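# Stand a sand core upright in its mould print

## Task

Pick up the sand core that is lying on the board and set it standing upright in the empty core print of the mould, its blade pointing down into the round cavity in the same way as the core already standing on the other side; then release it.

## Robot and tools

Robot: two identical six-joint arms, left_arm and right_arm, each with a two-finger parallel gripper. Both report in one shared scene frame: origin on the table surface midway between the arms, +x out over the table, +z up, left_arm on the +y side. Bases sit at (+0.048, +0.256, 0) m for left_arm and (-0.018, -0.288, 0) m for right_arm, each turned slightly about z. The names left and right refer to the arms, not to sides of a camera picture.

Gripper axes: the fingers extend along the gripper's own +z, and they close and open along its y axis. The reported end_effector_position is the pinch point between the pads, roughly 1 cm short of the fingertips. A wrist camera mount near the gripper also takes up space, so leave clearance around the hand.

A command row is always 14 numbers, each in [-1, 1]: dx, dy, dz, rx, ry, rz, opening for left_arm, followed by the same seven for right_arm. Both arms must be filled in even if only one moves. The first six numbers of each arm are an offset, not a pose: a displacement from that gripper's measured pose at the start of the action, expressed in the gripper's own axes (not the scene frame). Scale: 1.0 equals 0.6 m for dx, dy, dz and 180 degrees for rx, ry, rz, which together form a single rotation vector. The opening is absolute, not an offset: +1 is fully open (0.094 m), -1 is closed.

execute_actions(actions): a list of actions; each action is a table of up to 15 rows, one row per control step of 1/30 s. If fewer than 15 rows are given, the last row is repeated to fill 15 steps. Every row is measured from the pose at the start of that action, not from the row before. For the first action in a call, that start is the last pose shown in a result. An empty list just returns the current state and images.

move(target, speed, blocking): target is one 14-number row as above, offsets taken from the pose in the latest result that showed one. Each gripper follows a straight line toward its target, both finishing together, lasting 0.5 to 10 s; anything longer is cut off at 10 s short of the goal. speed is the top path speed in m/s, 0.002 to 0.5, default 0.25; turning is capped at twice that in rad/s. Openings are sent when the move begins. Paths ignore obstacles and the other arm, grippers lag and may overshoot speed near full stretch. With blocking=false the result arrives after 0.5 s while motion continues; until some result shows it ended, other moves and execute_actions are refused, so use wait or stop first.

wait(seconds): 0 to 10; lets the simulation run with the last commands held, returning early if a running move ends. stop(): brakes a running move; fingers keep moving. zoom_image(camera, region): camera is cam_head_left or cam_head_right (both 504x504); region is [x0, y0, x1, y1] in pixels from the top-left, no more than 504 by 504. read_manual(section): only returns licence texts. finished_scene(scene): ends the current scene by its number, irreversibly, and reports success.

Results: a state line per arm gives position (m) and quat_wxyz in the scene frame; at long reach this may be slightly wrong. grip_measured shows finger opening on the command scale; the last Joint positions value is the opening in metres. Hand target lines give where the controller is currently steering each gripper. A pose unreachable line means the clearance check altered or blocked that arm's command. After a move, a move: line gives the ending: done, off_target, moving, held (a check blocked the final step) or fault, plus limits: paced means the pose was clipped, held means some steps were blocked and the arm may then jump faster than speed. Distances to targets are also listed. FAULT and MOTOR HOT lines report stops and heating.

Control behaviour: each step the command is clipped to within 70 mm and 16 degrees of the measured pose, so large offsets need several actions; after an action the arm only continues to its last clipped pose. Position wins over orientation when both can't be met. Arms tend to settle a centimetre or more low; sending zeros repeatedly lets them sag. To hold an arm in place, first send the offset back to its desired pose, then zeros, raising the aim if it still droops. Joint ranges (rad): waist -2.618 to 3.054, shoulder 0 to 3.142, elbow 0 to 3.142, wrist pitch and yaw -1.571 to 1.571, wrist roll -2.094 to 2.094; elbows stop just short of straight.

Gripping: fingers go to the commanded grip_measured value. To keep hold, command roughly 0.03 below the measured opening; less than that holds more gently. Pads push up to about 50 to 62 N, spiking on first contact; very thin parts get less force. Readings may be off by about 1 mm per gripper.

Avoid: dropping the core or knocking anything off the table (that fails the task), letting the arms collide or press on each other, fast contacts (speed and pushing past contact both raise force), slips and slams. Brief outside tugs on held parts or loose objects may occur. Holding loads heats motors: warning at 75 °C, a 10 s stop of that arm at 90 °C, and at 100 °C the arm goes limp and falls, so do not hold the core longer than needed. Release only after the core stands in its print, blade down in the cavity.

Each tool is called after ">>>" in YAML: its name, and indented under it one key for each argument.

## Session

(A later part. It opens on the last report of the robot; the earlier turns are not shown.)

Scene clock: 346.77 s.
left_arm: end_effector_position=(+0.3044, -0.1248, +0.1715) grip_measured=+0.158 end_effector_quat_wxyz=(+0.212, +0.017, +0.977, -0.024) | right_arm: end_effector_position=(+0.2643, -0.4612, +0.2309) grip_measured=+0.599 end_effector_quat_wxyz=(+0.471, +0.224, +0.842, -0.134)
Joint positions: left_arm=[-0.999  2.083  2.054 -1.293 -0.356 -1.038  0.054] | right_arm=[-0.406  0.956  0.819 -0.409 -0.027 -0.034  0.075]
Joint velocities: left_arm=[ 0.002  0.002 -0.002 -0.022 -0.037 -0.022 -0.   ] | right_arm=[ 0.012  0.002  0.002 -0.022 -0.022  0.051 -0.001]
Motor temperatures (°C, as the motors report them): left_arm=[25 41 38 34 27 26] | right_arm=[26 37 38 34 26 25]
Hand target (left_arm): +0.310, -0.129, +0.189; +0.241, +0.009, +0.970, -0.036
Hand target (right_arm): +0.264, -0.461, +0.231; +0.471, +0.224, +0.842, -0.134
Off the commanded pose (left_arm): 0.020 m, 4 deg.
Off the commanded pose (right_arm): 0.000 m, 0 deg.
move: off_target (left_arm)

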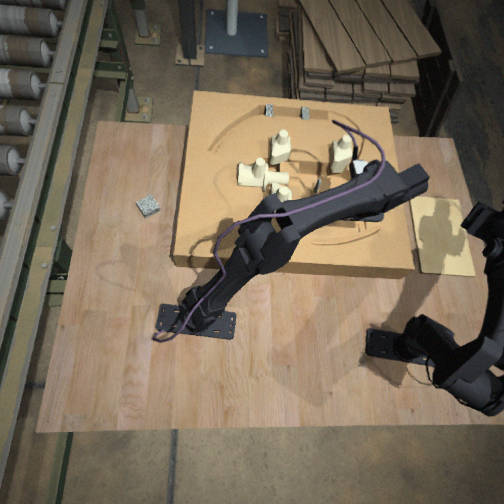

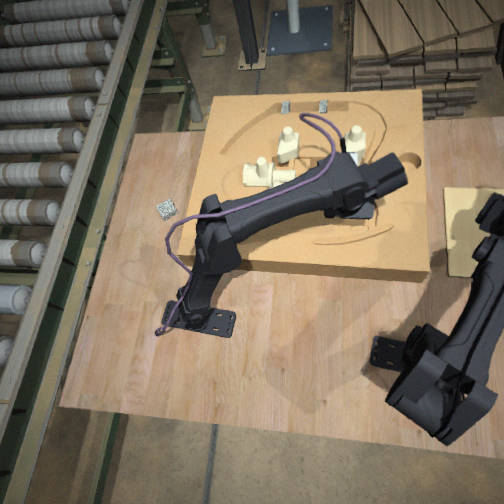

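>>> execute_actions:
  actions:
    - [[-0.0257,-0.0093,-0.0189,0.0054,-0.0197,-0.0058,0.125, 0,0,0,0,0,0,0.6],[-0.0306,-0.0108,-0.0155,0.0045,-0.0201,-0.0056,0.125, 0,0,0,0,0,0,0.6],[-0.0354,-0.0122,-0.0121,0.0037,-0.0204,-0.0054,0.125, 0,0,0,0,0,0,0.6],[-0.0403,-0.0137,-0.0087,0.0028,-0.0208,-0.0053,0.125, 0,0,0,0,0,0,0.6],[-0.0452,-0.0152,-0.0053,0.002,-0.0212,-0.0051,0.125, 0,0,0,0,0,0,0.6],[-0.0501,-0.0167,-0.0019,0.0012,-0.0216,-0.0049,0.125, 0,0,0,0,0,0,0.6],[-0.055,-0.0182,0.0015,0.0003,-0.022,-0.0047,0.125, 0,0,0,0,0,0,0.6],[-0.0598,-0.0196,0.0049,-0.0005,-0.0223,-0.0045,0.125, 0,0,0,0,0,0,0.6],[-0.0647,-0.0211,0.0083,-0.0014,-0.0227,-0.0043,0.125, 0,0,0,0,0,0,0.6],[-0.0696,-0.0226,0.0117,-0.0022,-0.0231,-0.0041,0.125, 0,0,0,0,0,0,0.6],[-0.0745,-0.0241,0.0151,-0.003,-0.0235,-0.0039,0.125, 0,0,0,0,0,0,0.6],[-0.0794,-0.0256,0.0185,-0.0039,-0.0239,-0.0038,0.125, 0,0,0,0,0,0,0.6],[-0.0842,-0.027,0.0219,-0.0047,-0.0242,-0.0036,0.125, 0,0,0,0,0,0,0.6],[-0.0891,-0.0285,0.0253,-0.0056,-0.0246,-0.0034,0.125, 0,0,0,0,0,0,0.6],[-0.094,-0.03,0.0287,-0.0064,-0.025,-0.0032,0.125, 0,0,0,0,0,0,0.6]]

>>> wait:
  seconds: 0.7

>>> zoom_image:
  camera: "cam_head_right"
  region: [290, 120, 420, 250]

>>> zoom_image:
  camera: "cam_head_left"
  region: [290, 120, 420, 250]

Scene clock: 366.77 s.
left_arm: end_effector_position=(+0.3417, -0.1464, +0.1623) grip_measured=+0.158 end_effector_quat_wxyz=(+0.222, +0.012, +0.975, -0.023) | right_arm: end_effector_position=(+0.2643, -0.4612, +0.2309) grip_measured=+0.599 end_effector_quat_wxyz=(+0.471, +0.224, +0.842, -0.134)
Joint positions: left_arm=[-0.952  2.257  2.289 -1.331 -0.364 -0.996  0.054] | right_arm=[-0.406  0.956  0.819 -0.409 -0.027 -0.034  0.075]
Joint velocities: left_arm=[ 0.168  0.486  0.701 -0.183 -0.037  0.139 -0.   ] | right_arm=[-0.007  0.002  0.002 -0.037 -0.022 -0.066 -0.   ]
Motor temperatures (°C, as the motors report them): left_arm=[25 45 39 32 28 26] | right_arm=[26 36 38 35 26 25]
Hand target (left_arm): +0.361, -0.143, +0.180; +0.254, +0.009, +0.967, -0.022
Hand target (right_arm): +0.264, -0.461, +0.231; +0.471, +0.224, +0.842, -0.134
Off the commanded pose (left_arm): 0.027 m, 3 deg.
Off the commanded pose (right_arm): 0.000 m, 0 deg.

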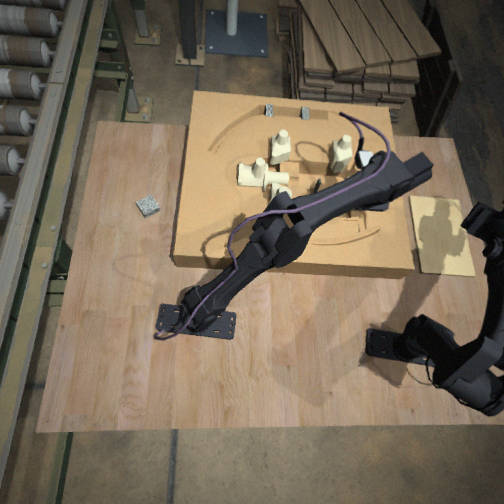

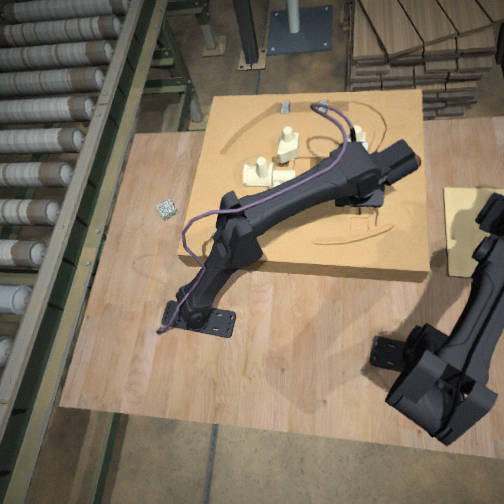

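Scene clock: 367.47 s.
left_arm: end_effector_position=(+0.3514, -0.1430, +0.1581) grip_measured=+0.158 end_effector_quat_wxyz=(+0.222, +0.014, +0.975, -0.010) | right_arm: end_effector_position=(+0.2643, -0.4612, +0.2309) grip_measured=+0.599 end_effector_quat_wxyz=(+0.471, +0.224, +0.842, -0.134)
Joint positions: left_arm=[-0.935  2.29   2.329 -1.352 -0.372 -0.975  0.054] | right_arm=[-0.406  0.956  0.819 -0.409 -0.027 -0.034  0.075]
Joint velocities: left_arm=[-0.002  0.007 -0.017  0.007  0.022  0.051  0.001] | right_arm=[-0.017 -0.002 -0.012 -0.037 -0.081 -0.007  0.001]
Motor temperatures (°C, as the motors report them): left_arm=[25 45 39 32 28 26] | right_arm=[26 36 38 35 26 25]
Hand target (left_arm): +0.361, -0.143, +0.180; +0.254, +0.009, +0.967, -0.022
Hand target (right_arm): +0.264, -0.461, +0.231; +0.471, +0.224, +0.842, -0.134
Off the commanded pose (left_arm): 0.024 m, 3 deg.
Off the commanded pose (right_arm): 0.000 m, 0 deg.
wait: 0.70 s; at rest by 0.40 s

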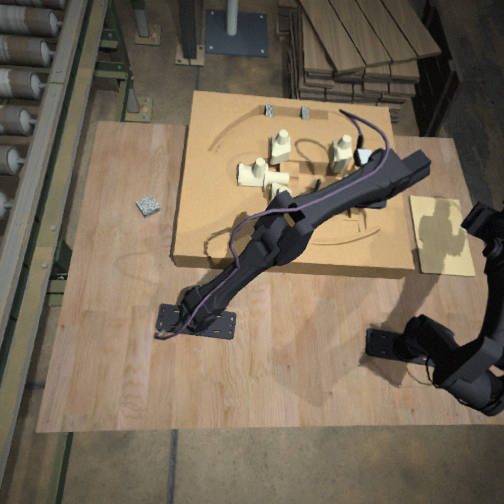

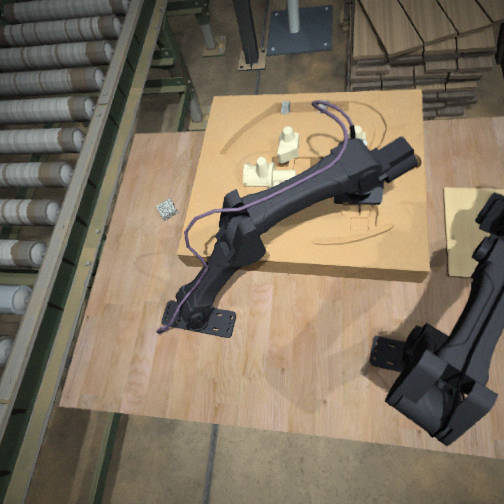

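Region (290, 120, 420, 250) of cam_head_right's 504x504 image, scaled by 3.877, with more detail than that image has.

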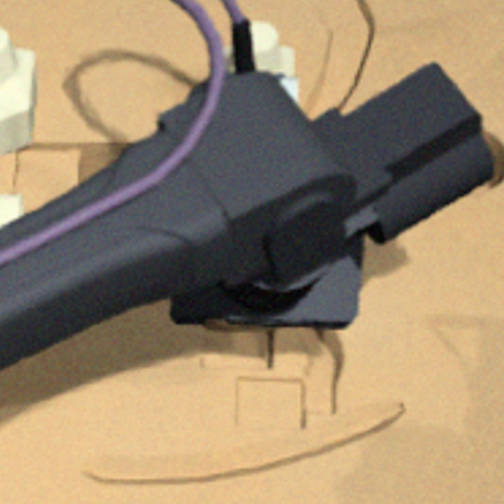

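Region (290, 120, 420, 250) of cam_head_left's 504x504 image, scaled by 3.877, with more detail than that image has.

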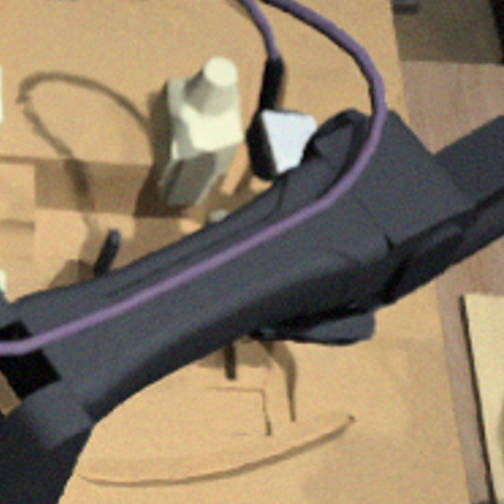

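>>> execute_actions:
  actions: []

Scene clock: 371.70 s.
left_arm: end_effector_position=(+0.3514, -0.1430, +0.1581) grip_measured=+0.158 end_effector_quat_wxyz=(+0.222, +0.014, +0.975, -0.010) | right_arm: end_effector_position=(+0.2643, -0.4612, +0.2309) grip_measured=+0.599 end_effector_quat_wxyz=(+0.471, +0.224, +0.842, -0.134)
Joint positions: left_arm=[-0.935  2.29   2.329 -1.352 -0.372 -0.975  0.054] | right_arm=[-0.406  0.956  0.819 -0.409 -0.027 -0.034  0.075]
Joint velocities: left_arm=[-0.017 -0.012 -0.002  0.022 -0.051 -0.007  0.   ] | right_arm=[ 0.002 -0.007  0.002  0.007 -0.037 -0.007  0.001]
Motor temperatures (°C, as the motors report them): left_arm=[25 47 39 32 28 26] | right_arm=[26 36 38 35 26 25]
Hand target (left_arm): +0.361, -0.143, +0.180; +0.254, +0.009, +0.967, -0.022
Hand target (right_arm): +0.264, -0.461, +0.231; +0.471, +0.224, +0.842, -0.134
Off the commanded pose (left_arm): 0.024 m, 3 deg.
Off the commanded pose (right_arm): 0.000 m, 0 deg.

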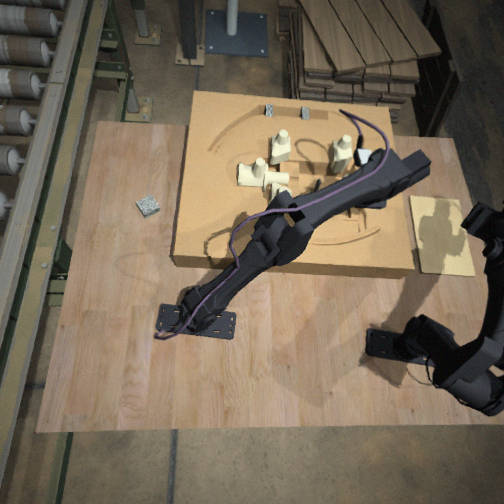

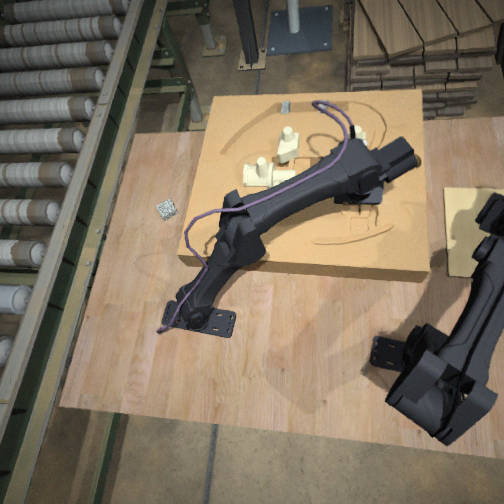

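>>> execute_actions:
  actions:
    - [[-0.030,0.003,-0.026,0.0065,-0.021,-0.0046,0.125,0,0,0,0,0,0,0.6],[-0.030,0.006,-0.026,0.0065,-0.021,-0.0046,0.125,0,0,0,0,0,0,0.6],[-0.030,0.009,-0.026,0.0065,-0.021,-0.0046,0.125,0,0,0,0,0,0,0.6],[-0.030,0.012,-0.026,0.0065,-0.021,-0.0046,0.125,0,0,0,0,0,0,0.6],[-0.030,0.015,-0.026,0.0065,-0.021,-0.0046,0.125,0,0,0,0,0,0,0.6],[-0.030,0.018,-0.026,0.0065,-0.021,-0.0046,0.125,0,0,0,0,0,0,0.6],[-0.030,0.020,-0.026,0.0065,-0.021,-0.0046,0.125,0,0,0,0,0,0,0.6]]

>>> wait:
  seconds: 0.5

>>> zoom_image:
  camera: "cam_head_right"
  region: [290, 120, 420, 250]

Scene clock: 375.77 s.
left_arm: end_effector_position=(+0.3496, -0.1330, +0.1627) grip_measured=+0.158 end_effector_quat_wxyz=(+0.223, +0.016, +0.975, -0.010) | right_arm: end_effector_position=(+0.2643, -0.4612, +0.2309) grip_measured=+0.599 end_effector_quat_wxyz=(+0.471, +0.224, +0.842, -0.134)
Joint positions: left_arm=[-0.928  2.235  2.254 -1.328 -0.372 -0.963  0.054] | right_arm=[-0.406  0.956  0.819 -0.409 -0.027 -0.034  0.075]
Joint velocities: left_arm=[-0.007 -0.007 -0.007 -0.007  0.051  0.007 -0.   ] | right_arm=[ 0.007 -0.027 -0.002  0.051 -0.007  0.037 -0.001]
Motor temperatures (°C, as the motors report them): left_arm=[25 48 39 32 28 26] | right_arm=[26 36 38 35 26 25]
Hand target (left_arm): +0.361, -0.131, +0.180; +0.253, +0.008, +0.967, -0.021
Hand target (right_arm): +0.264, -0.461, +0.231; +0.471, +0.224, +0.842, -0.134
Off the commanded pose (left_arm): 0.021 m, 4 deg.
Off the commanded pose (right_arm): 0.000 m, 0 deg.

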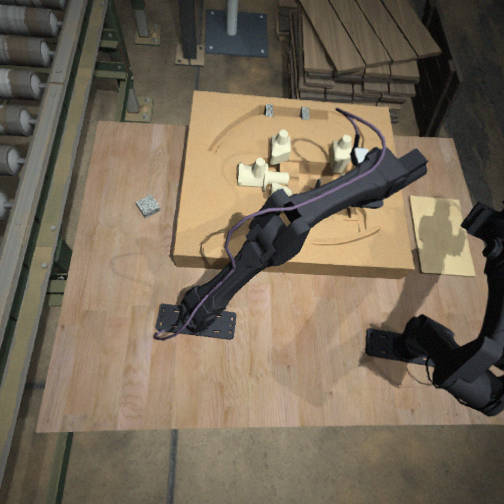

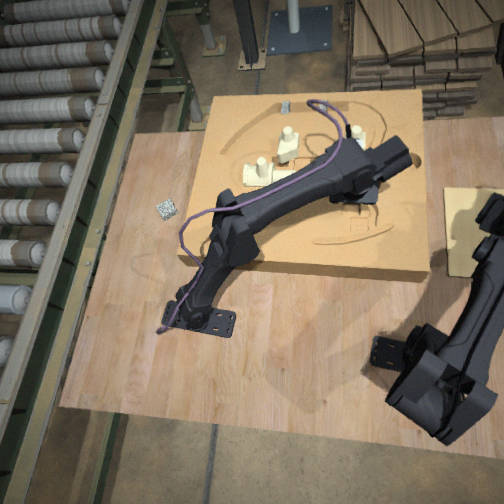

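Scene clock: 376.27 s.
left_arm: end_effector_position=(+0.3503, -0.1342, +0.1631) grip_measured=+0.158 end_effector_quat_wxyz=(+0.225, +0.016, +0.974, -0.012) | right_arm: end_effector_position=(+0.2643, -0.4612, +0.2309) grip_measured=+0.599 end_effector_quat_wxyz=(+0.471, +0.224, +0.842, -0.134)
Joint positions: left_arm=[-0.928  2.235  2.254 -1.322 -0.372 -0.962  0.054] | right_arm=[-0.406  0.956  0.819 -0.409 -0.027 -0.034  0.075]
Joint velocities: left_arm=[-0.007 -0.007  0.017  0.037 -0.037 -0.037 -0.   ] | right_arm=[-0.007 -0.002  0.002 -0.007 -0.022 -0.066  0.   ]
Motor temperatures (°C, as the motors report them): left_arm=[25 48 39 32 28 26] | right_arm=[26 36 38 35 26 25]
Hand target (left_arm): +0.361, -0.131, +0.180; +0.253, +0.009, +0.967, -0.021
Hand target (right_arm): +0.264, -0.461, +0.231; +0.471, +0.224, +0.842, -0.134
Off the commanded pose (left_arm): 0.020 m, 4 deg.
Off the commanded pose (right_arm): 0.000 m, 0 deg.
wait: 0.50 s; at rest by 0.17 s

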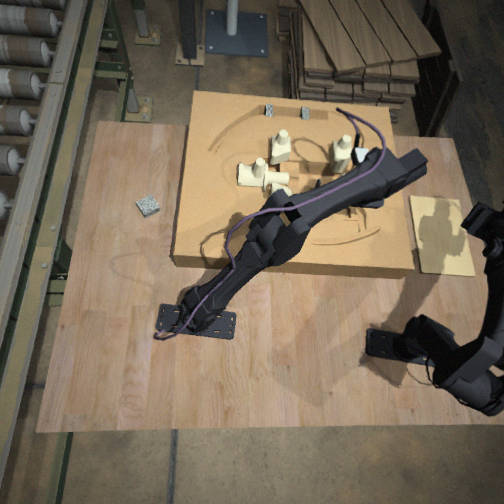

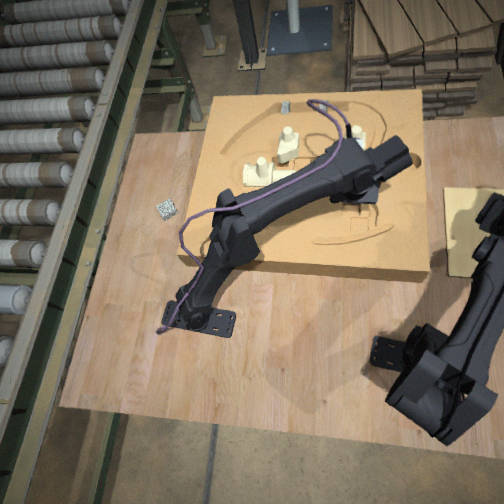

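Region (290, 120, 420, 250) of cam_head_right's 504x504 image, scaled by 3.877, with more detail than that image has.

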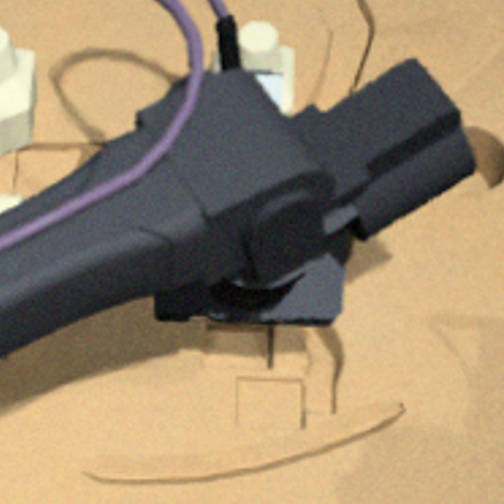

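>>> execute_actions:
  actions:
    - [[-0.025,0.005,-0.015,0.006,-0.018,-0.004,0.125,0,0,0,0,0,0,0.6],[-0.022,0.005,-0.011,0.006,-0.017,-0.004,0.125,0,0,0,0,0,0,0.6],[-0.019,0.005,-0.007,0.005,-0.016,-0.004,0.125,0,0,0,0,0,0,0.6],[-0.016,0.005,-0.003,0.005,-0.015,-0.004,0.125,0,0,0,0,0,0,0.6],[-0.013,0.004,0.000,0.005,-0.014,-0.003,0.125,0,0,0,0,0,0,0.6],[-0.010,0.004,0.004,0.005,-0.013,-0.003,0.125,0,0,0,0,0,0,0.6],[-0.007,0.004,0.007,0.004,-0.012,-0.003,0.125,0,0,0,0,0,0,0.6],[-0.004,0.004,0.010,0.004,-0.012,-0.003,0.125,0,0,0,0,0,0,0.6],[-0.002,0.004,0.013,0.004,-0.011,-0.003,0.125,0,0,0,0,0,0,0.6],[0.000,0.004,0.016,0.004,-0.011,-0.003,0.125,0,0,0,0,0,0,0.6],[0.002,0.004,0.019,0.003,-0.010,-0.002,0.125,0,0,0,0,0,0,0.6],[0.004,0.004,0.022,0.003,-0.010,-0.002,0.125,0,0,0,0,0,0,0.6],[0.006,0.004,0.024,0.003,-0.009,-0.002,0.125,0,0,0,0,0,0,0.6],[0.008,0.004,0.026,0.003,-0.009,-0.002,0.125,0,0,0,0,0,0,0.6],[0.010,0.004,0.028,0.003,-0.008,-0.002,0.125,0,0,0,0,0,0,0.6]]

>>> wait:
  seconds: 0.5

>>> zoom_image:
  camera: "cam_head_right"
  region: [290, 120, 420, 250]

Scene clock: 383.53 s.
left_arm: end_effector_position=(+0.3448, -0.1270, +0.1272) grip_measured=+0.158 end_effector_quat_wxyz=(+0.208, +0.023, +0.978, +0.010) | right_arm: end_effector_position=(+0.2643, -0.4612, +0.2309) grip_measured=+0.599 end_effector_quat_wxyz=(+0.471, +0.224, +0.842, -0.134)
Joint positions: left_arm=[-0.928  2.222  2.102 -1.24  -0.364 -0.96   0.054] | right_arm=[-0.406  0.956  0.819 -0.409 -0.027 -0.034  0.075]
Joint velocities: left_arm=[-0.007 -0.1   -0.125  0.183 -0.242 -0.007 -0.   ] | right_arm=[ 0.007 -0.007  0.002 -0.051 -0.051  0.081 -0.   ]
Motor temperatures (°C, as the motors report them): left_arm=[25 51 37 32 28 26] | right_arm=[26 36 38 35 26 25]
Hand target (left_arm): +0.352, -0.131, +0.146; +0.236, +0.014, +0.972, -0.016
Hand target (right_arm): +0.264, -0.461, +0.231; +0.471, +0.224, +0.842, -0.134
Off the commanded pose (left_arm): 0.020 m, 5 deg.
Off the commanded pose (right_arm): 0.000 m, 0 deg.

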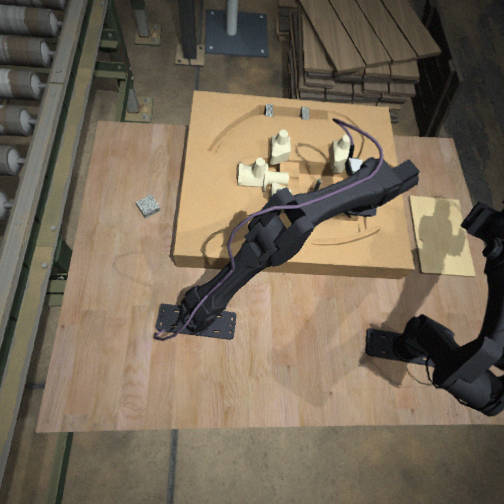

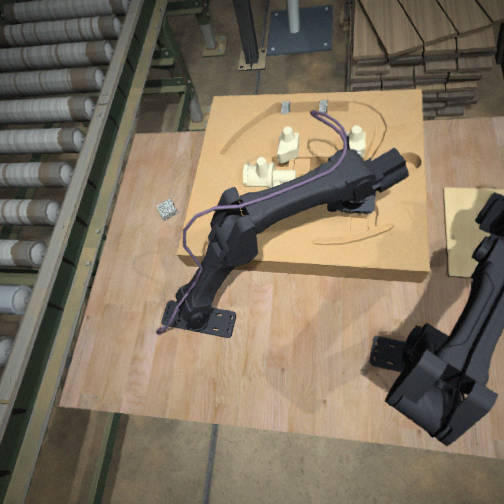

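Scene clock: 384.03 s.
left_arm: end_effector_position=(+0.3455, -0.1307, +0.1289) grip_measured=+0.158 end_effector_quat_wxyz=(+0.211, +0.021, +0.977, -0.002) | right_arm: end_effector_position=(+0.2643, -0.4612, +0.2309) grip_measured=+0.599 end_effector_quat_wxyz=(+0.471, +0.224, +0.842, -0.134)
Joint positions: left_arm=[-0.928  2.212  2.089 -1.213 -0.358 -0.96   0.054] | right_arm=[-0.406  0.956  0.819 -0.409 -0.027 -0.034  0.075]
Joint velocities: left_arm=[ 0.012 -0.007 -0.012 -0.007 -0.022  0.081  0.   ] | right_arm=[-0.007  0.007  0.007  0.022  0.007 -0.007 -0.   ]
Motor temperatures (°C, as the motors report them): left_arm=[25 51 37 32 28 26] | right_arm=[26 36 38 35 26 25]
Hand target (left_arm): +0.352, -0.131, +0.145; +0.236, +0.014, +0.972, -0.016
Hand target (right_arm): +0.264, -0.461, +0.231; +0.471, +0.224, +0.842, -0.134
Off the commanded pose (left_arm): 0.018 m, 4 deg.
Off the commanded pose (right_arm): 0.000 m, 0 deg.
wait: 0.50 s; at rest by 0.33 s

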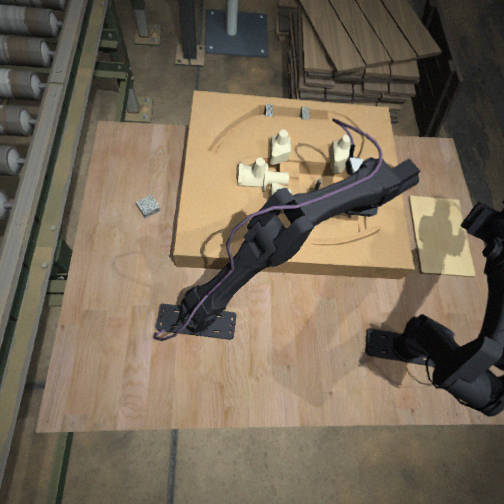

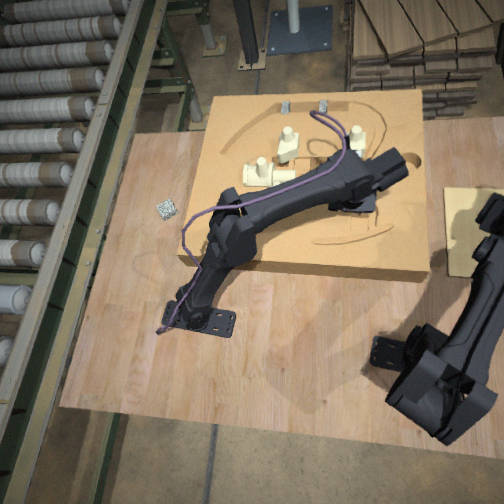

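Region (290, 120, 420, 250) of cam_head_right's 504x504 image, scaled by 3.877, with more detail than that image has.

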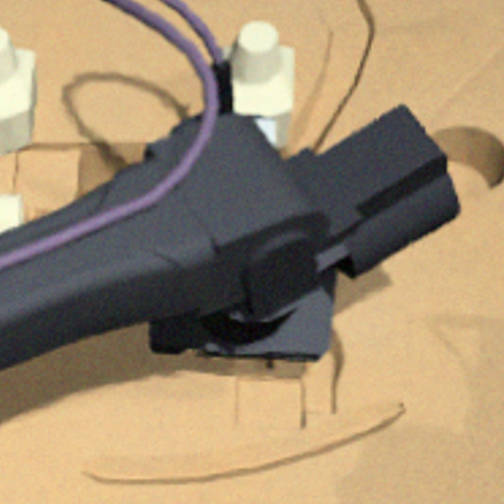

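>>> execute_actions:
  actions:
    - [[-0.021,0,-0.018,0.0074,-0.017,-0.006,0.125,0,0,0,0,0,0,0.6],[-0.021,0,-0.017,0.0074,-0.017,-0.006,0.125,0,0,0,0,0,0,0.6],[-0.021,0,-0.016,0.0074,-0.018,-0.006,0.125,0,0,0,0,0,0,0.6],[-0.021,0,-0.015,0.0074,-0.018,-0.006,0.125,0,0,0,0,0,0,0.6],[-0.021,0,-0.014,0.0074,-0.019,-0.006,0.125,0,0,0,0,0,0,0.6],[-0.021,-0.001,-0.013,0.0074,-0.019,-0.006,0.125,0,0,0,0,0,0,0.6],[-0.021,-0.001,-0.012,0.0074,-0.020,-0.006,0.125,0,0,0,0,0,0,0.6],[-0.020,-0.001,-0.011,0.0074,-0.020,-0.006,0.125,0,0,0,0,0,0,0.6],[-0.020,-0.001,-0.010,0.0074,-0.021,-0.006,0.125,0,0,0,0,0,0,0.6],[-0.020,-0.001,-0.009,0.0074,-0.021,-0.006,0.125,0,0,0,0,0,0,0.6],[-0.020,-0.002,-0.008,0.0074,-0.021,-0.006,0.125,0,0,0,0,0,0,0.6],[-0.020,-0.002,-0.007,0.0074,-0.021,-0.006,0.125,0,0,0,0,0,0,0.6],[-0.020,-0.002,-0.006,0.0074,-0.021,-0.006,0.125,0,0,0,0,0,0,0.6],[-0.020,-0.002,-0.005,0.0074,-0.021,-0.006,0.125,0,0,0,0,0,0,0.6]]

>>> wait:
  seconds: 0.5

>>> zoom_image:
  camera: "cam_head_left"
  region: [290, 120, 420, 250]

Scene clock: 390.03 s.
left_arm: end_effector_position=(+0.3472, -0.1315, +0.1269) grip_measured=+0.158 end_effector_quat_wxyz=(+0.218, +0.019, +0.976, -0.007) | right_arm: end_effector_position=(+0.2643, -0.4612, +0.2309) grip_measured=+0.599 end_effector_quat_wxyz=(+0.471, +0.224, +0.842, -0.134)
Joint positions: left_arm=[-0.928  2.2    2.056 -1.176 -0.365 -0.96   0.054] | right_arm=[-0.406  0.956  0.819 -0.409 -0.027 -0.034  0.075]
Joint velocities: left_arm=[ 0.007 -0.002 -0.022  0.051 -0.095 -0.022  0.   ] | right_arm=[-0.002  0.002  0.017  0.022 -0.051  0.007 -0.001]
Motor temperatures (°C, as the motors report them): left_arm=[25 52 37 32 28 26] | right_arm=[26 36 38 35 26 25]
Hand target (left_arm): +0.355, -0.132, +0.137; +0.242, +0.014, +0.970, -0.015
Hand target (right_arm): +0.264, -0.461, +0.231; +0.471, +0.224, +0.842, -0.134
Off the commanded pose (left_arm): 0.013 m, 3 deg.
Off the commanded pose (right_arm): 0.000 m, 0 deg.

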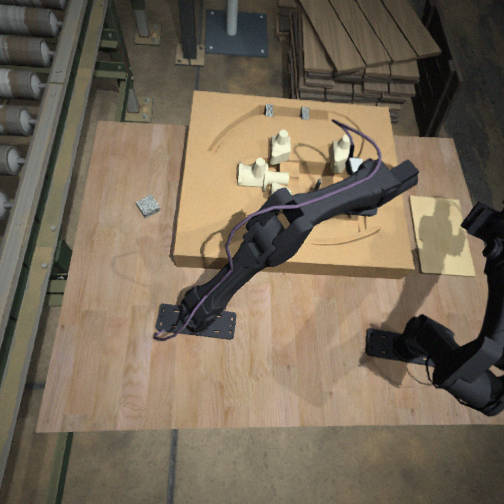

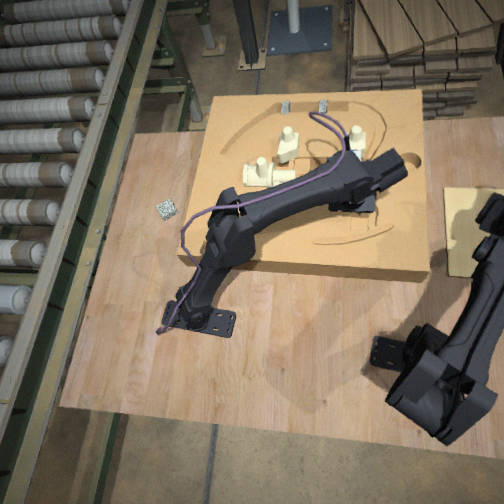

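Scene clock: 390.53 s.
left_arm: end_effector_position=(+0.3483, -0.1322, +0.1270) grip_measured=+0.158 end_effector_quat_wxyz=(+0.220, +0.019, +0.975, -0.008) | right_arm: end_effector_position=(+0.2643, -0.4612, +0.2309) grip_measured=+0.599 end_effector_quat_wxyz=(+0.471, +0.224, +0.842, -0.134)
Joint positions: left_arm=[-0.928  2.2    2.054 -1.169 -0.368 -0.96   0.054] | right_arm=[-0.406  0.956  0.819 -0.409 -0.027 -0.034  0.075]
Joint velocities: left_arm=[-0.002 -0.002 -0.017  0.037  0.022 -0.007 -0.   ] | right_arm=[ 0.002  0.007 -0.007 -0.037  0.11  -0.037 -0.001]
Motor temperatures (°C, as the motors report them): left_arm=[25 52 36 32 28 26] | right_arm=[26 36 38 35 26 25]
Hand target (left_arm): +0.355, -0.132, +0.137; +0.242, +0.014, +0.970, -0.015
Hand target (right_arm): +0.264, -0.461, +0.231; +0.471, +0.224, +0.842, -0.134
Off the commanded pose (left_arm): 0.012 m, 3 deg.
Off the commanded pose (right_arm): 0.000 m, 0 deg.
wait: 0.50 s; at rest by 0.17 s

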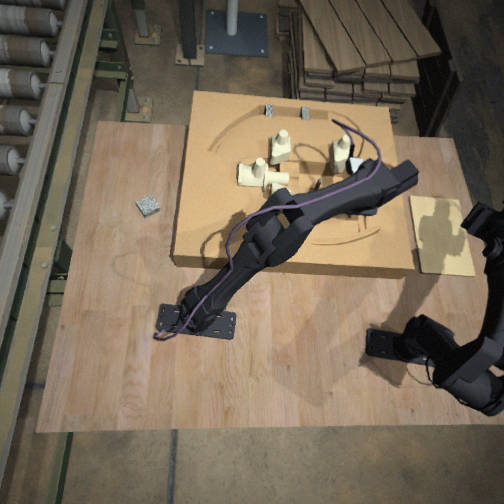

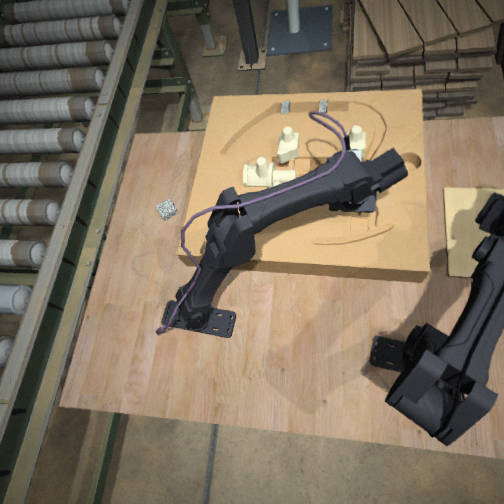

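Region (290, 120, 420, 250) of cam_head_left's 504x504 image, scaled by 3.877, with more detail than that image has.

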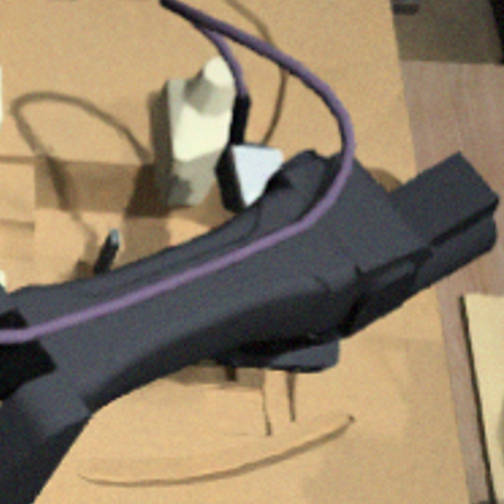

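>>> execute_actions:
  actions:
    - [[-0.017,0,-0.009,0.004,-0.0144,-0.004,0.125,0,0,0,0,0,0,0.6],[-0.016,0,-0.008,0.004,-0.0144,-0.004,0.125,0,0,0,0,0,0,0.6],[-0.016,0,-0.007,0.004,-0.0144,-0.004,0.125,0,0,0,0,0,0,0.6],[-0.015,0,-0.006,0.004,-0.0144,-0.004,0.125,0,0,0,0,0,0,0.6],[-0.015,0,-0.005,0.004,-0.0144,-0.004,0.125,0,0,0,0,0,0,0.6],[-0.014,0,-0.004,0.004,-0.0144,-0.004,0.125,0,0,0,0,0,0,0.6],[-0.013,0,-0.003,0.004,-0.0144,-0.004,0.125,0,0,0,0,0,0,0.6],[-0.013,0,-0.002,0.004,-0.0144,-0.004,0.125,0,0,0,0,0,0,0.6],[-0.012,0,-0.001,0.004,-0.0144,-0.004,0.125,0,0,0,0,0,0,0.6],[-0.012,0,0.0,0.004,-0.0144,-0.004,0.125,0,0,0,0,0,0,0.6],[-0.011,0,0.001,0.004,-0.0144,-0.004,0.125,0,0,0,0,0,0,0.6],[-0.010,0,0.002,0.004,-0.0144,-0.004,0.125,0,0,0,0,0,0,0.6],[-0.010,0,0.003,0.004,-0.0144,-0.004,0.125,0,0,0,0,0,0,0.6],[-0.009,0,0.004,0.004,-0.0144,-0.004,0.125,0,0,0,0,0,0,0.6]]

>>> wait:
  seconds: 0.5

Scene clock: 395.07 s.
left_arm: end_effector_position=(+0.3498, -0.1323, +0.1262) grip_measured=+0.158 end_effector_quat_wxyz=(+0.228, +0.017, +0.973, -0.013) | right_arm: end_effector_position=(+0.2643, -0.4612, +0.2309) grip_measured=+0.599 end_effector_quat_wxyz=(+0.471, +0.224, +0.842, -0.134)
Joint positions: left_arm=[-0.928  2.185  2.021 -1.134 -0.376 -0.96   0.054] | right_arm=[-0.406  0.956  0.819 -0.409 -0.027 -0.034  0.075]
Joint velocities: left_arm=[-0.007 -0.037 -0.066  0.154 -0.037 -0.095  0.001] | right_arm=[ 0.002 -0.007 -0.012 -0.007 -0.095 -0.037  0.   ]
Motor temperatures (°C, as the motors report them): left_arm=[25 53 36 32 28 26] | right_arm=[26 36 38 35 26 25]
Hand target (left_arm): +0.354, -0.132, +0.127; +0.242, +0.014, +0.970, -0.015
Hand target (right_arm): +0.264, -0.461, +0.231; +0.471, +0.224, +0.842, -0.134
Off the commanded pose (left_arm): 0.004 m, 2 deg.
Off the commanded pose (right_arm): 0.000 m, 0 deg.

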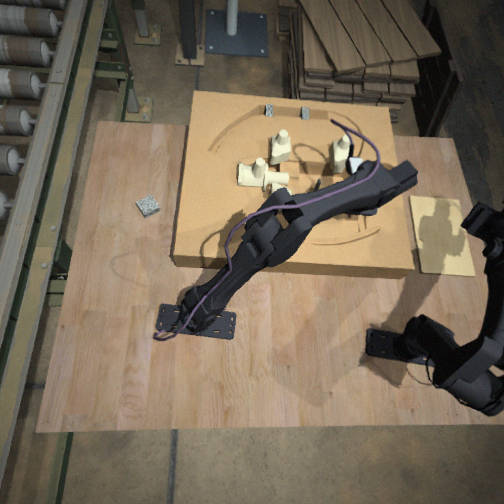

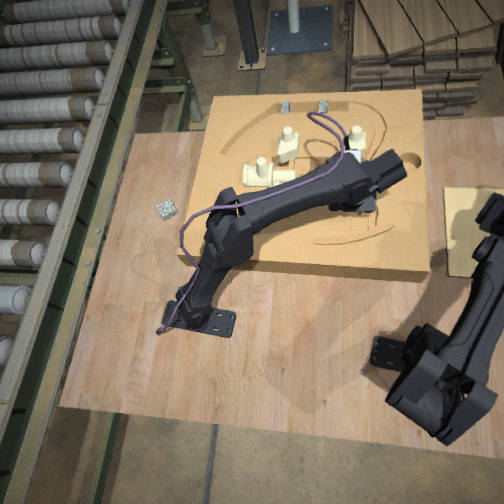

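Scene clock: 395.57 s.
left_arm: end_effector_position=(+0.3508, -0.1327, +0.1262) grip_measured=+0.158 end_effector_quat_wxyz=(+0.231, +0.016, +0.973, -0.014) | right_arm: end_effector_position=(+0.2643, -0.4612, +0.2309) grip_measured=+0.599 end_effector_quat_wxyz=(+0.471, +0.224, +0.842, -0.134)
Joint positions: left_arm=[-0.928  2.184  2.016 -1.126 -0.38  -0.96   0.054] | right_arm=[-0.406  0.956  0.819 -0.409 -0.027 -0.034  0.075]
Joint velocities: left_arm=[ 0.022 -0.002 -0.007 -0.051 -0.007  0.007 -0.001] | right_arm=[ 0.002  0.017 -0.002 -0.066  0.022  0.022 -0.001]
Motor temperatures (°C, as the motors report them): left_arm=[25 53 36 32 28 26] | right_arm=[26 36 38 35 26 25]
Hand target (left_arm): +0.354, -0.132, +0.127; +0.242, +0.014, +0.970, -0.015
Hand target (right_arm): +0.264, -0.461, +0.231; +0.471, +0.224, +0.842, -0.134
Off the commanded pose (left_arm): 0.004 m, 1 deg.
Off the commanded pose (right_arm): 0.000 m, 0 deg.
wait: 0.50 s; at rest by 0.17 s

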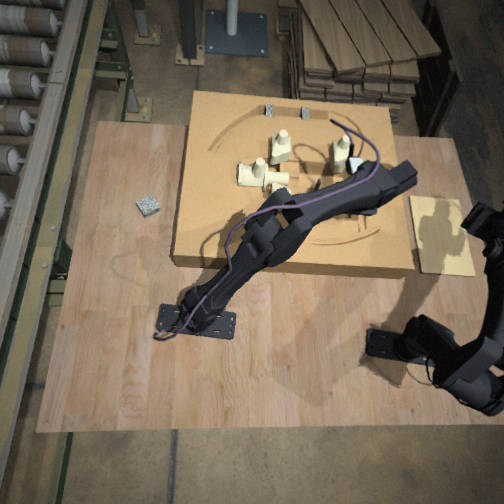

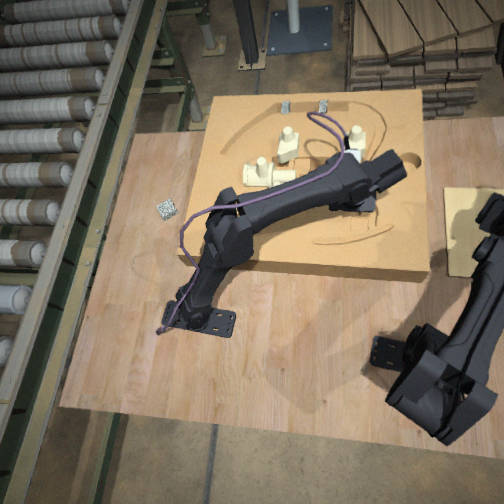

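>>> execute_actions:
  actions:
    - [[-0.007,0.001,-0.003,0.001,-0.007,-0.001,0.125,0,0,0,0,0,0,0.6],[-0.009,0.001,-0.007,0.001,-0.007,-0.001,0.125,0,0,0,0,0,0,0.6],[-0.011,0.001,-0.011,0.001,-0.007,-0.001,0.125,0,0,0,0,0,0,0.6],[-0.013,0.001,-0.014,0.001,-0.007,-0.001,0.125,0,0,0,0,0,0,0.6],[-0.013,0.001,-0.016,0.001,-0.007,-0.001,0.125,0,0,0,0,0,0,0.6],[-0.012,0.001,-0.0165,0.001,-0.007,-0.001,0.125,0,0,0,0,0,0,0.6],[-0.011,0.001,-0.017,0.001,-0.007,-0.001,0.125,0,0,0,0,0,0,0.6],[-0.010,0.001,-0.0175,0.001,-0.007,-0.001,0.125,0,0,0,0,0,0,0.6],[-0.009,0.001,-0.018,0.001,-0.007,-0.001,0.125,0,0,0,0,0,0,0.6],[-0.008,0.001,-0.0185,0.001,-0.007,-0.001,0.125,0,0,0,0,0,0,0.6],[-0.007,0.001,-0.019,0.001,-0.007,-0.001,0.125,0,0,0,0,0,0,0.6],[-0.006,0.001,-0.0195,0.001,-0.007,-0.001,0.125,0,0,0,0,0,0,0.6],[-0.005,0.001,-0.020,0.001,-0.007,-0.001,0.125,0,0,0,0,0,0,0.6],[-0.004,0.001,-0.0205,0.001,-0.007,-0.001,0.125,0,0,0,0,0,0,0.6],[-0.003,0.001,-0.021,0.001,-0.007,-0.001,0.125,0,0,0,0,0,0,0.6]]

>>> wait:
  seconds: 0.5

Scene clock: 402.20 s.
left_arm: end_effector_position=(+0.3507, -0.1326, +0.1265) grip_measured=+0.158 end_effector_quat_wxyz=(+0.231, +0.016, +0.973, -0.014) | right_arm: end_effector_position=(+0.2643, -0.4612, +0.2309) grip_measured=+0.599 end_effector_quat_wxyz=(+0.471, +0.224, +0.842, -0.134)
Joint positions: left_arm=[-0.928  2.183  2.016 -1.127 -0.38  -0.96   0.054] | right_arm=[-0.406  0.956  0.819 -0.409 -0.027 -0.034  0.075]
Joint velocities: left_arm=[-0.002  0.007 -0.017  0.081 -0.037  0.022  0.   ] | right_arm=[ 0.002 -0.002  0.002  0.066  0.007 -0.007 -0.001]
Motor temperatures (°C, as the motors report them): left_arm=[25 52 35 32 28 26] | right_arm=[26 35 38 35 26 25]
Hand target (left_arm): +0.347, -0.132, +0.138; +0.241, +0.015, +0.970, -0.016
Hand target (right_arm): +0.264, -0.461, +0.231; +0.471, +0.224, +0.842, -0.134
Off the commanded pose (left_arm): 0.012 m, 1 deg.
Off the commanded pose (right_arm): 0.000 m, 0 deg.

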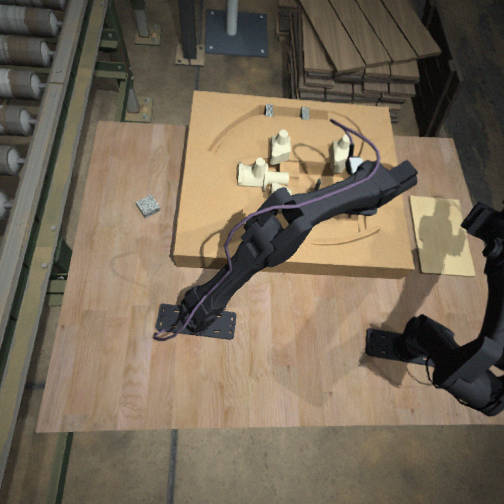

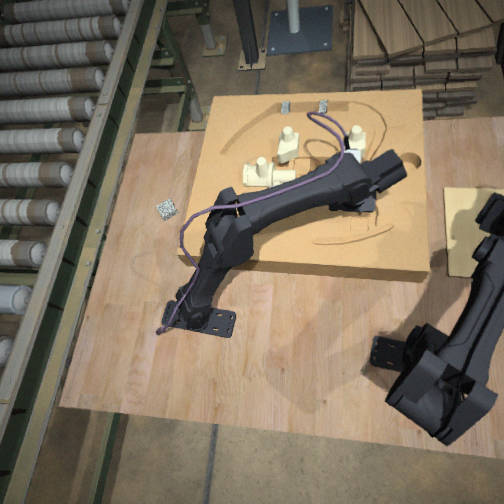

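Scene clock: 402.70 s.
left_arm: end_effector_position=(+0.3505, -0.1327, +0.1265) grip_measured=+0.158 end_effector_quat_wxyz=(+0.231, +0.016, +0.973, -0.014) | right_arm: end_effector_position=(+0.2643, -0.4612, +0.2309) grip_measured=+0.599 end_effector_quat_wxyz=(+0.471, +0.224, +0.842, -0.134)
Joint positions: left_arm=[-0.929  2.183  2.016 -1.127 -0.381 -0.96   0.054] | right_arm=[-0.406  0.956  0.819 -0.409 -0.027 -0.034  0.075]
Joint velocities: left_arm=[ 0.002  0.012 -0.007 -0.051 -0.007 -0.037 -0.   ] | right_arm=[-0.007 -0.012  0.007 -0.007 -0.037 -0.051  0.001]
Motor temperatures (°C, as the motors report them): left_arm=[25 52 35 32 28 26] | right_arm=[26 35 38 35 26 25]
Hand target (left_arm): +0.347, -0.132, +0.138; +0.241, +0.015, +0.970, -0.016
Hand target (right_arm): +0.264, -0.461, +0.231; +0.471, +0.224, +0.842, -0.134
Off the commanded pose (left_arm): 0.012 m, 1 deg.
Off the commanded pose (right_arm): 0.000 m, 0 deg.
wait: 0.50 s; at rest by 0.17 s

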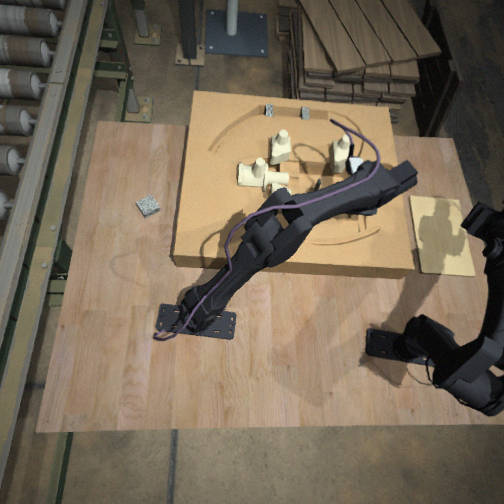

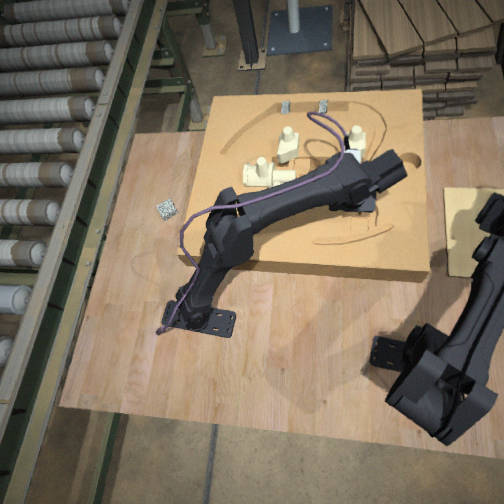

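>>> execute_actions:
  actions:
    - [[-0.004,0.001,-0.022,0.001,-0.007,-0.001,0.125,0,0,0,0,0,0,0.6],[-0.005,0.001,-0.024,0.001,-0.007,-0.001,0.125,0,0,0,0,0,0,0.6],[-0.006,0.001,-0.026,0.001,-0.007,-0.001,0.125,0,0,0,0,0,0,0.6],[-0.007,0.001,-0.028,0.001,-0.007,-0.001,0.125,0,0,0,0,0,0,0.6],[-0.008,0.001,-0.030,0.001,-0.007,-0.001,0.125,0,0,0,0,0,0,0.6],[-0.007,0.001,-0.0305,0.001,-0.007,-0.001,0.125,0,0,0,0,0,0,0.6],[-0.006,0.001,-0.031,0.001,-0.007,-0.001,0.125,0,0,0,0,0,0,0.6],[-0.005,0.001,-0.0315,0.001,-0.007,-0.001,0.125,0,0,0,0,0,0,0.6],[-0.004,0.001,-0.032,0.001,-0.007,-0.001,0.125,0,0,0,0,0,0,0.6],[-0.003,0.001,-0.0325,0.001,-0.007,-0.001,0.125,0,0,0,0,0,0,0.6],[-0.002,0.001,-0.033,0.001,-0.007,-0.001,0.125,0,0,0,0,0,0,0.6],[-0.001,0.001,-0.0335,0.001,-0.007,-0.001,0.125,0,0,0,0,0,0,0.6],[0.0,0.001,-0.034,0.001,-0.007,-0.001,0.125,0,0,0,0,0,0,0.6]]

>>> wait:
  seconds: 0.5

Scene clock: 410.97 s.
left_arm: end_effector_position=(+0.3443, -0.1310, +0.1267) grip_measured=+0.158 end_effector_quat_wxyz=(+0.226, +0.019, +0.974, -0.007) | right_arm: end_effector_position=(+0.2643, -0.4612, +0.2309) grip_measured=+0.599 end_effector_quat_wxyz=(+0.471, +0.224, +0.842, -0.134)
Joint positions: left_arm=[-0.938  2.179  2.016 -1.15  -0.381 -0.967  0.054] | right_arm=[-0.406  0.956  0.819 -0.409 -0.027 -0.034  0.075]
Joint velocities: left_arm=[-0.022 -0.002  0.002 -0.007 -0.007  0.037  0.001] | right_arm=[-0.002  0.007  0.002 -0.051 -0.022  0.037  0.002]
Motor temperatures (°C, as the motors report them): left_arm=[25 53 36 32 28 26] | right_arm=[26 35 38 35 26 25]
Hand target (left_arm): +0.342, -0.131, +0.144; +0.241, +0.015, +0.970, -0.016
Hand target (right_arm): +0.264, -0.461, +0.231; +0.471, +0.224, +0.842, -0.134
Off the commanded pose (left_arm): 0.018 m, 2 deg.
Off the commanded pose (right_arm): 0.000 m, 0 deg.

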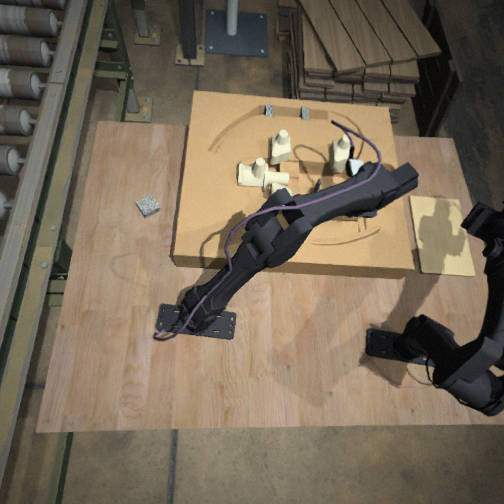

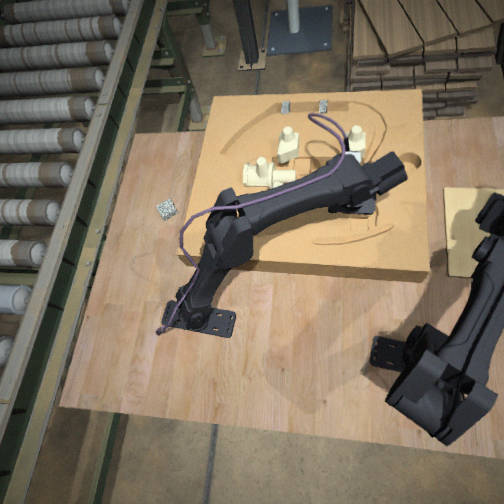

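Scene clock: 411.47 s.
left_arm: end_effector_position=(+0.3426, -0.1309, +0.1268) grip_measured=+0.158 end_effector_quat_wxyz=(+0.225, +0.019, +0.974, -0.006) | right_arm: end_effector_position=(+0.2643, -0.4612, +0.2309) grip_measured=+0.599 end_effector_quat_wxyz=(+0.471, +0.224, +0.842, -0.134)
Joint positions: left_arm=[-0.941  2.179  2.016 -1.155 -0.381 -0.971  0.054] | right_arm=[-0.406  0.956  0.819 -0.409 -0.027 -0.034  0.075]
Joint velocities: left_arm=[ 0.017  0.027  0.002 -0.007  0.007  0.051 -0.   ] | right_arm=[-0.007 -0.007  0.012 -0.037 -0.022 -0.022 -0.001]
Motor temperatures (°C, as the motors report them): left_arm=[25 53 36 32 28 26] | right_arm=[26 35 38 35 26 25]
Hand target (left_arm): +0.342, -0.131, +0.144; +0.241, +0.015, +0.970, -0.016
Hand target (right_arm): +0.264, -0.461, +0.231; +0.471, +0.224, +0.842, -0.134
Off the commanded pose (left_arm): 0.018 m, 2 deg.
Off the commanded pose (right_arm): 0.000 m, 0 deg.
wait: 0.50 s; at rest by 0.20 s

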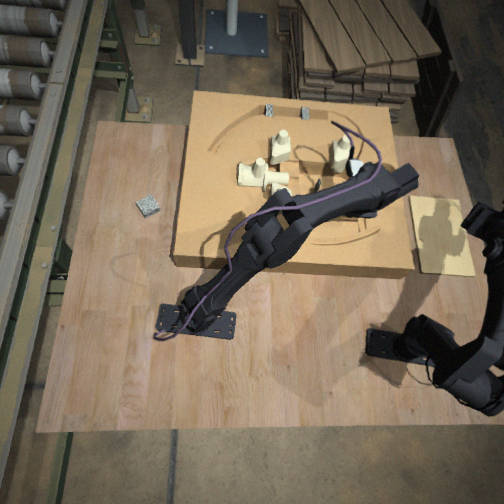

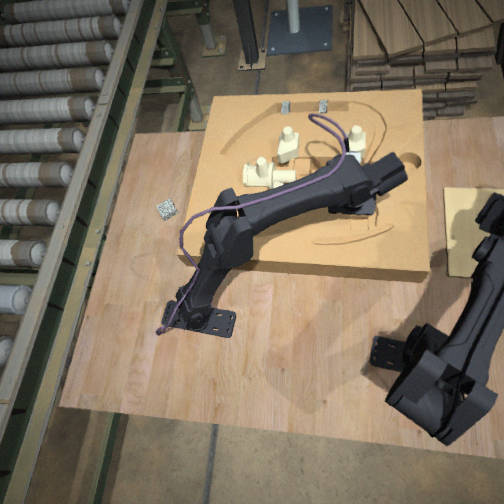

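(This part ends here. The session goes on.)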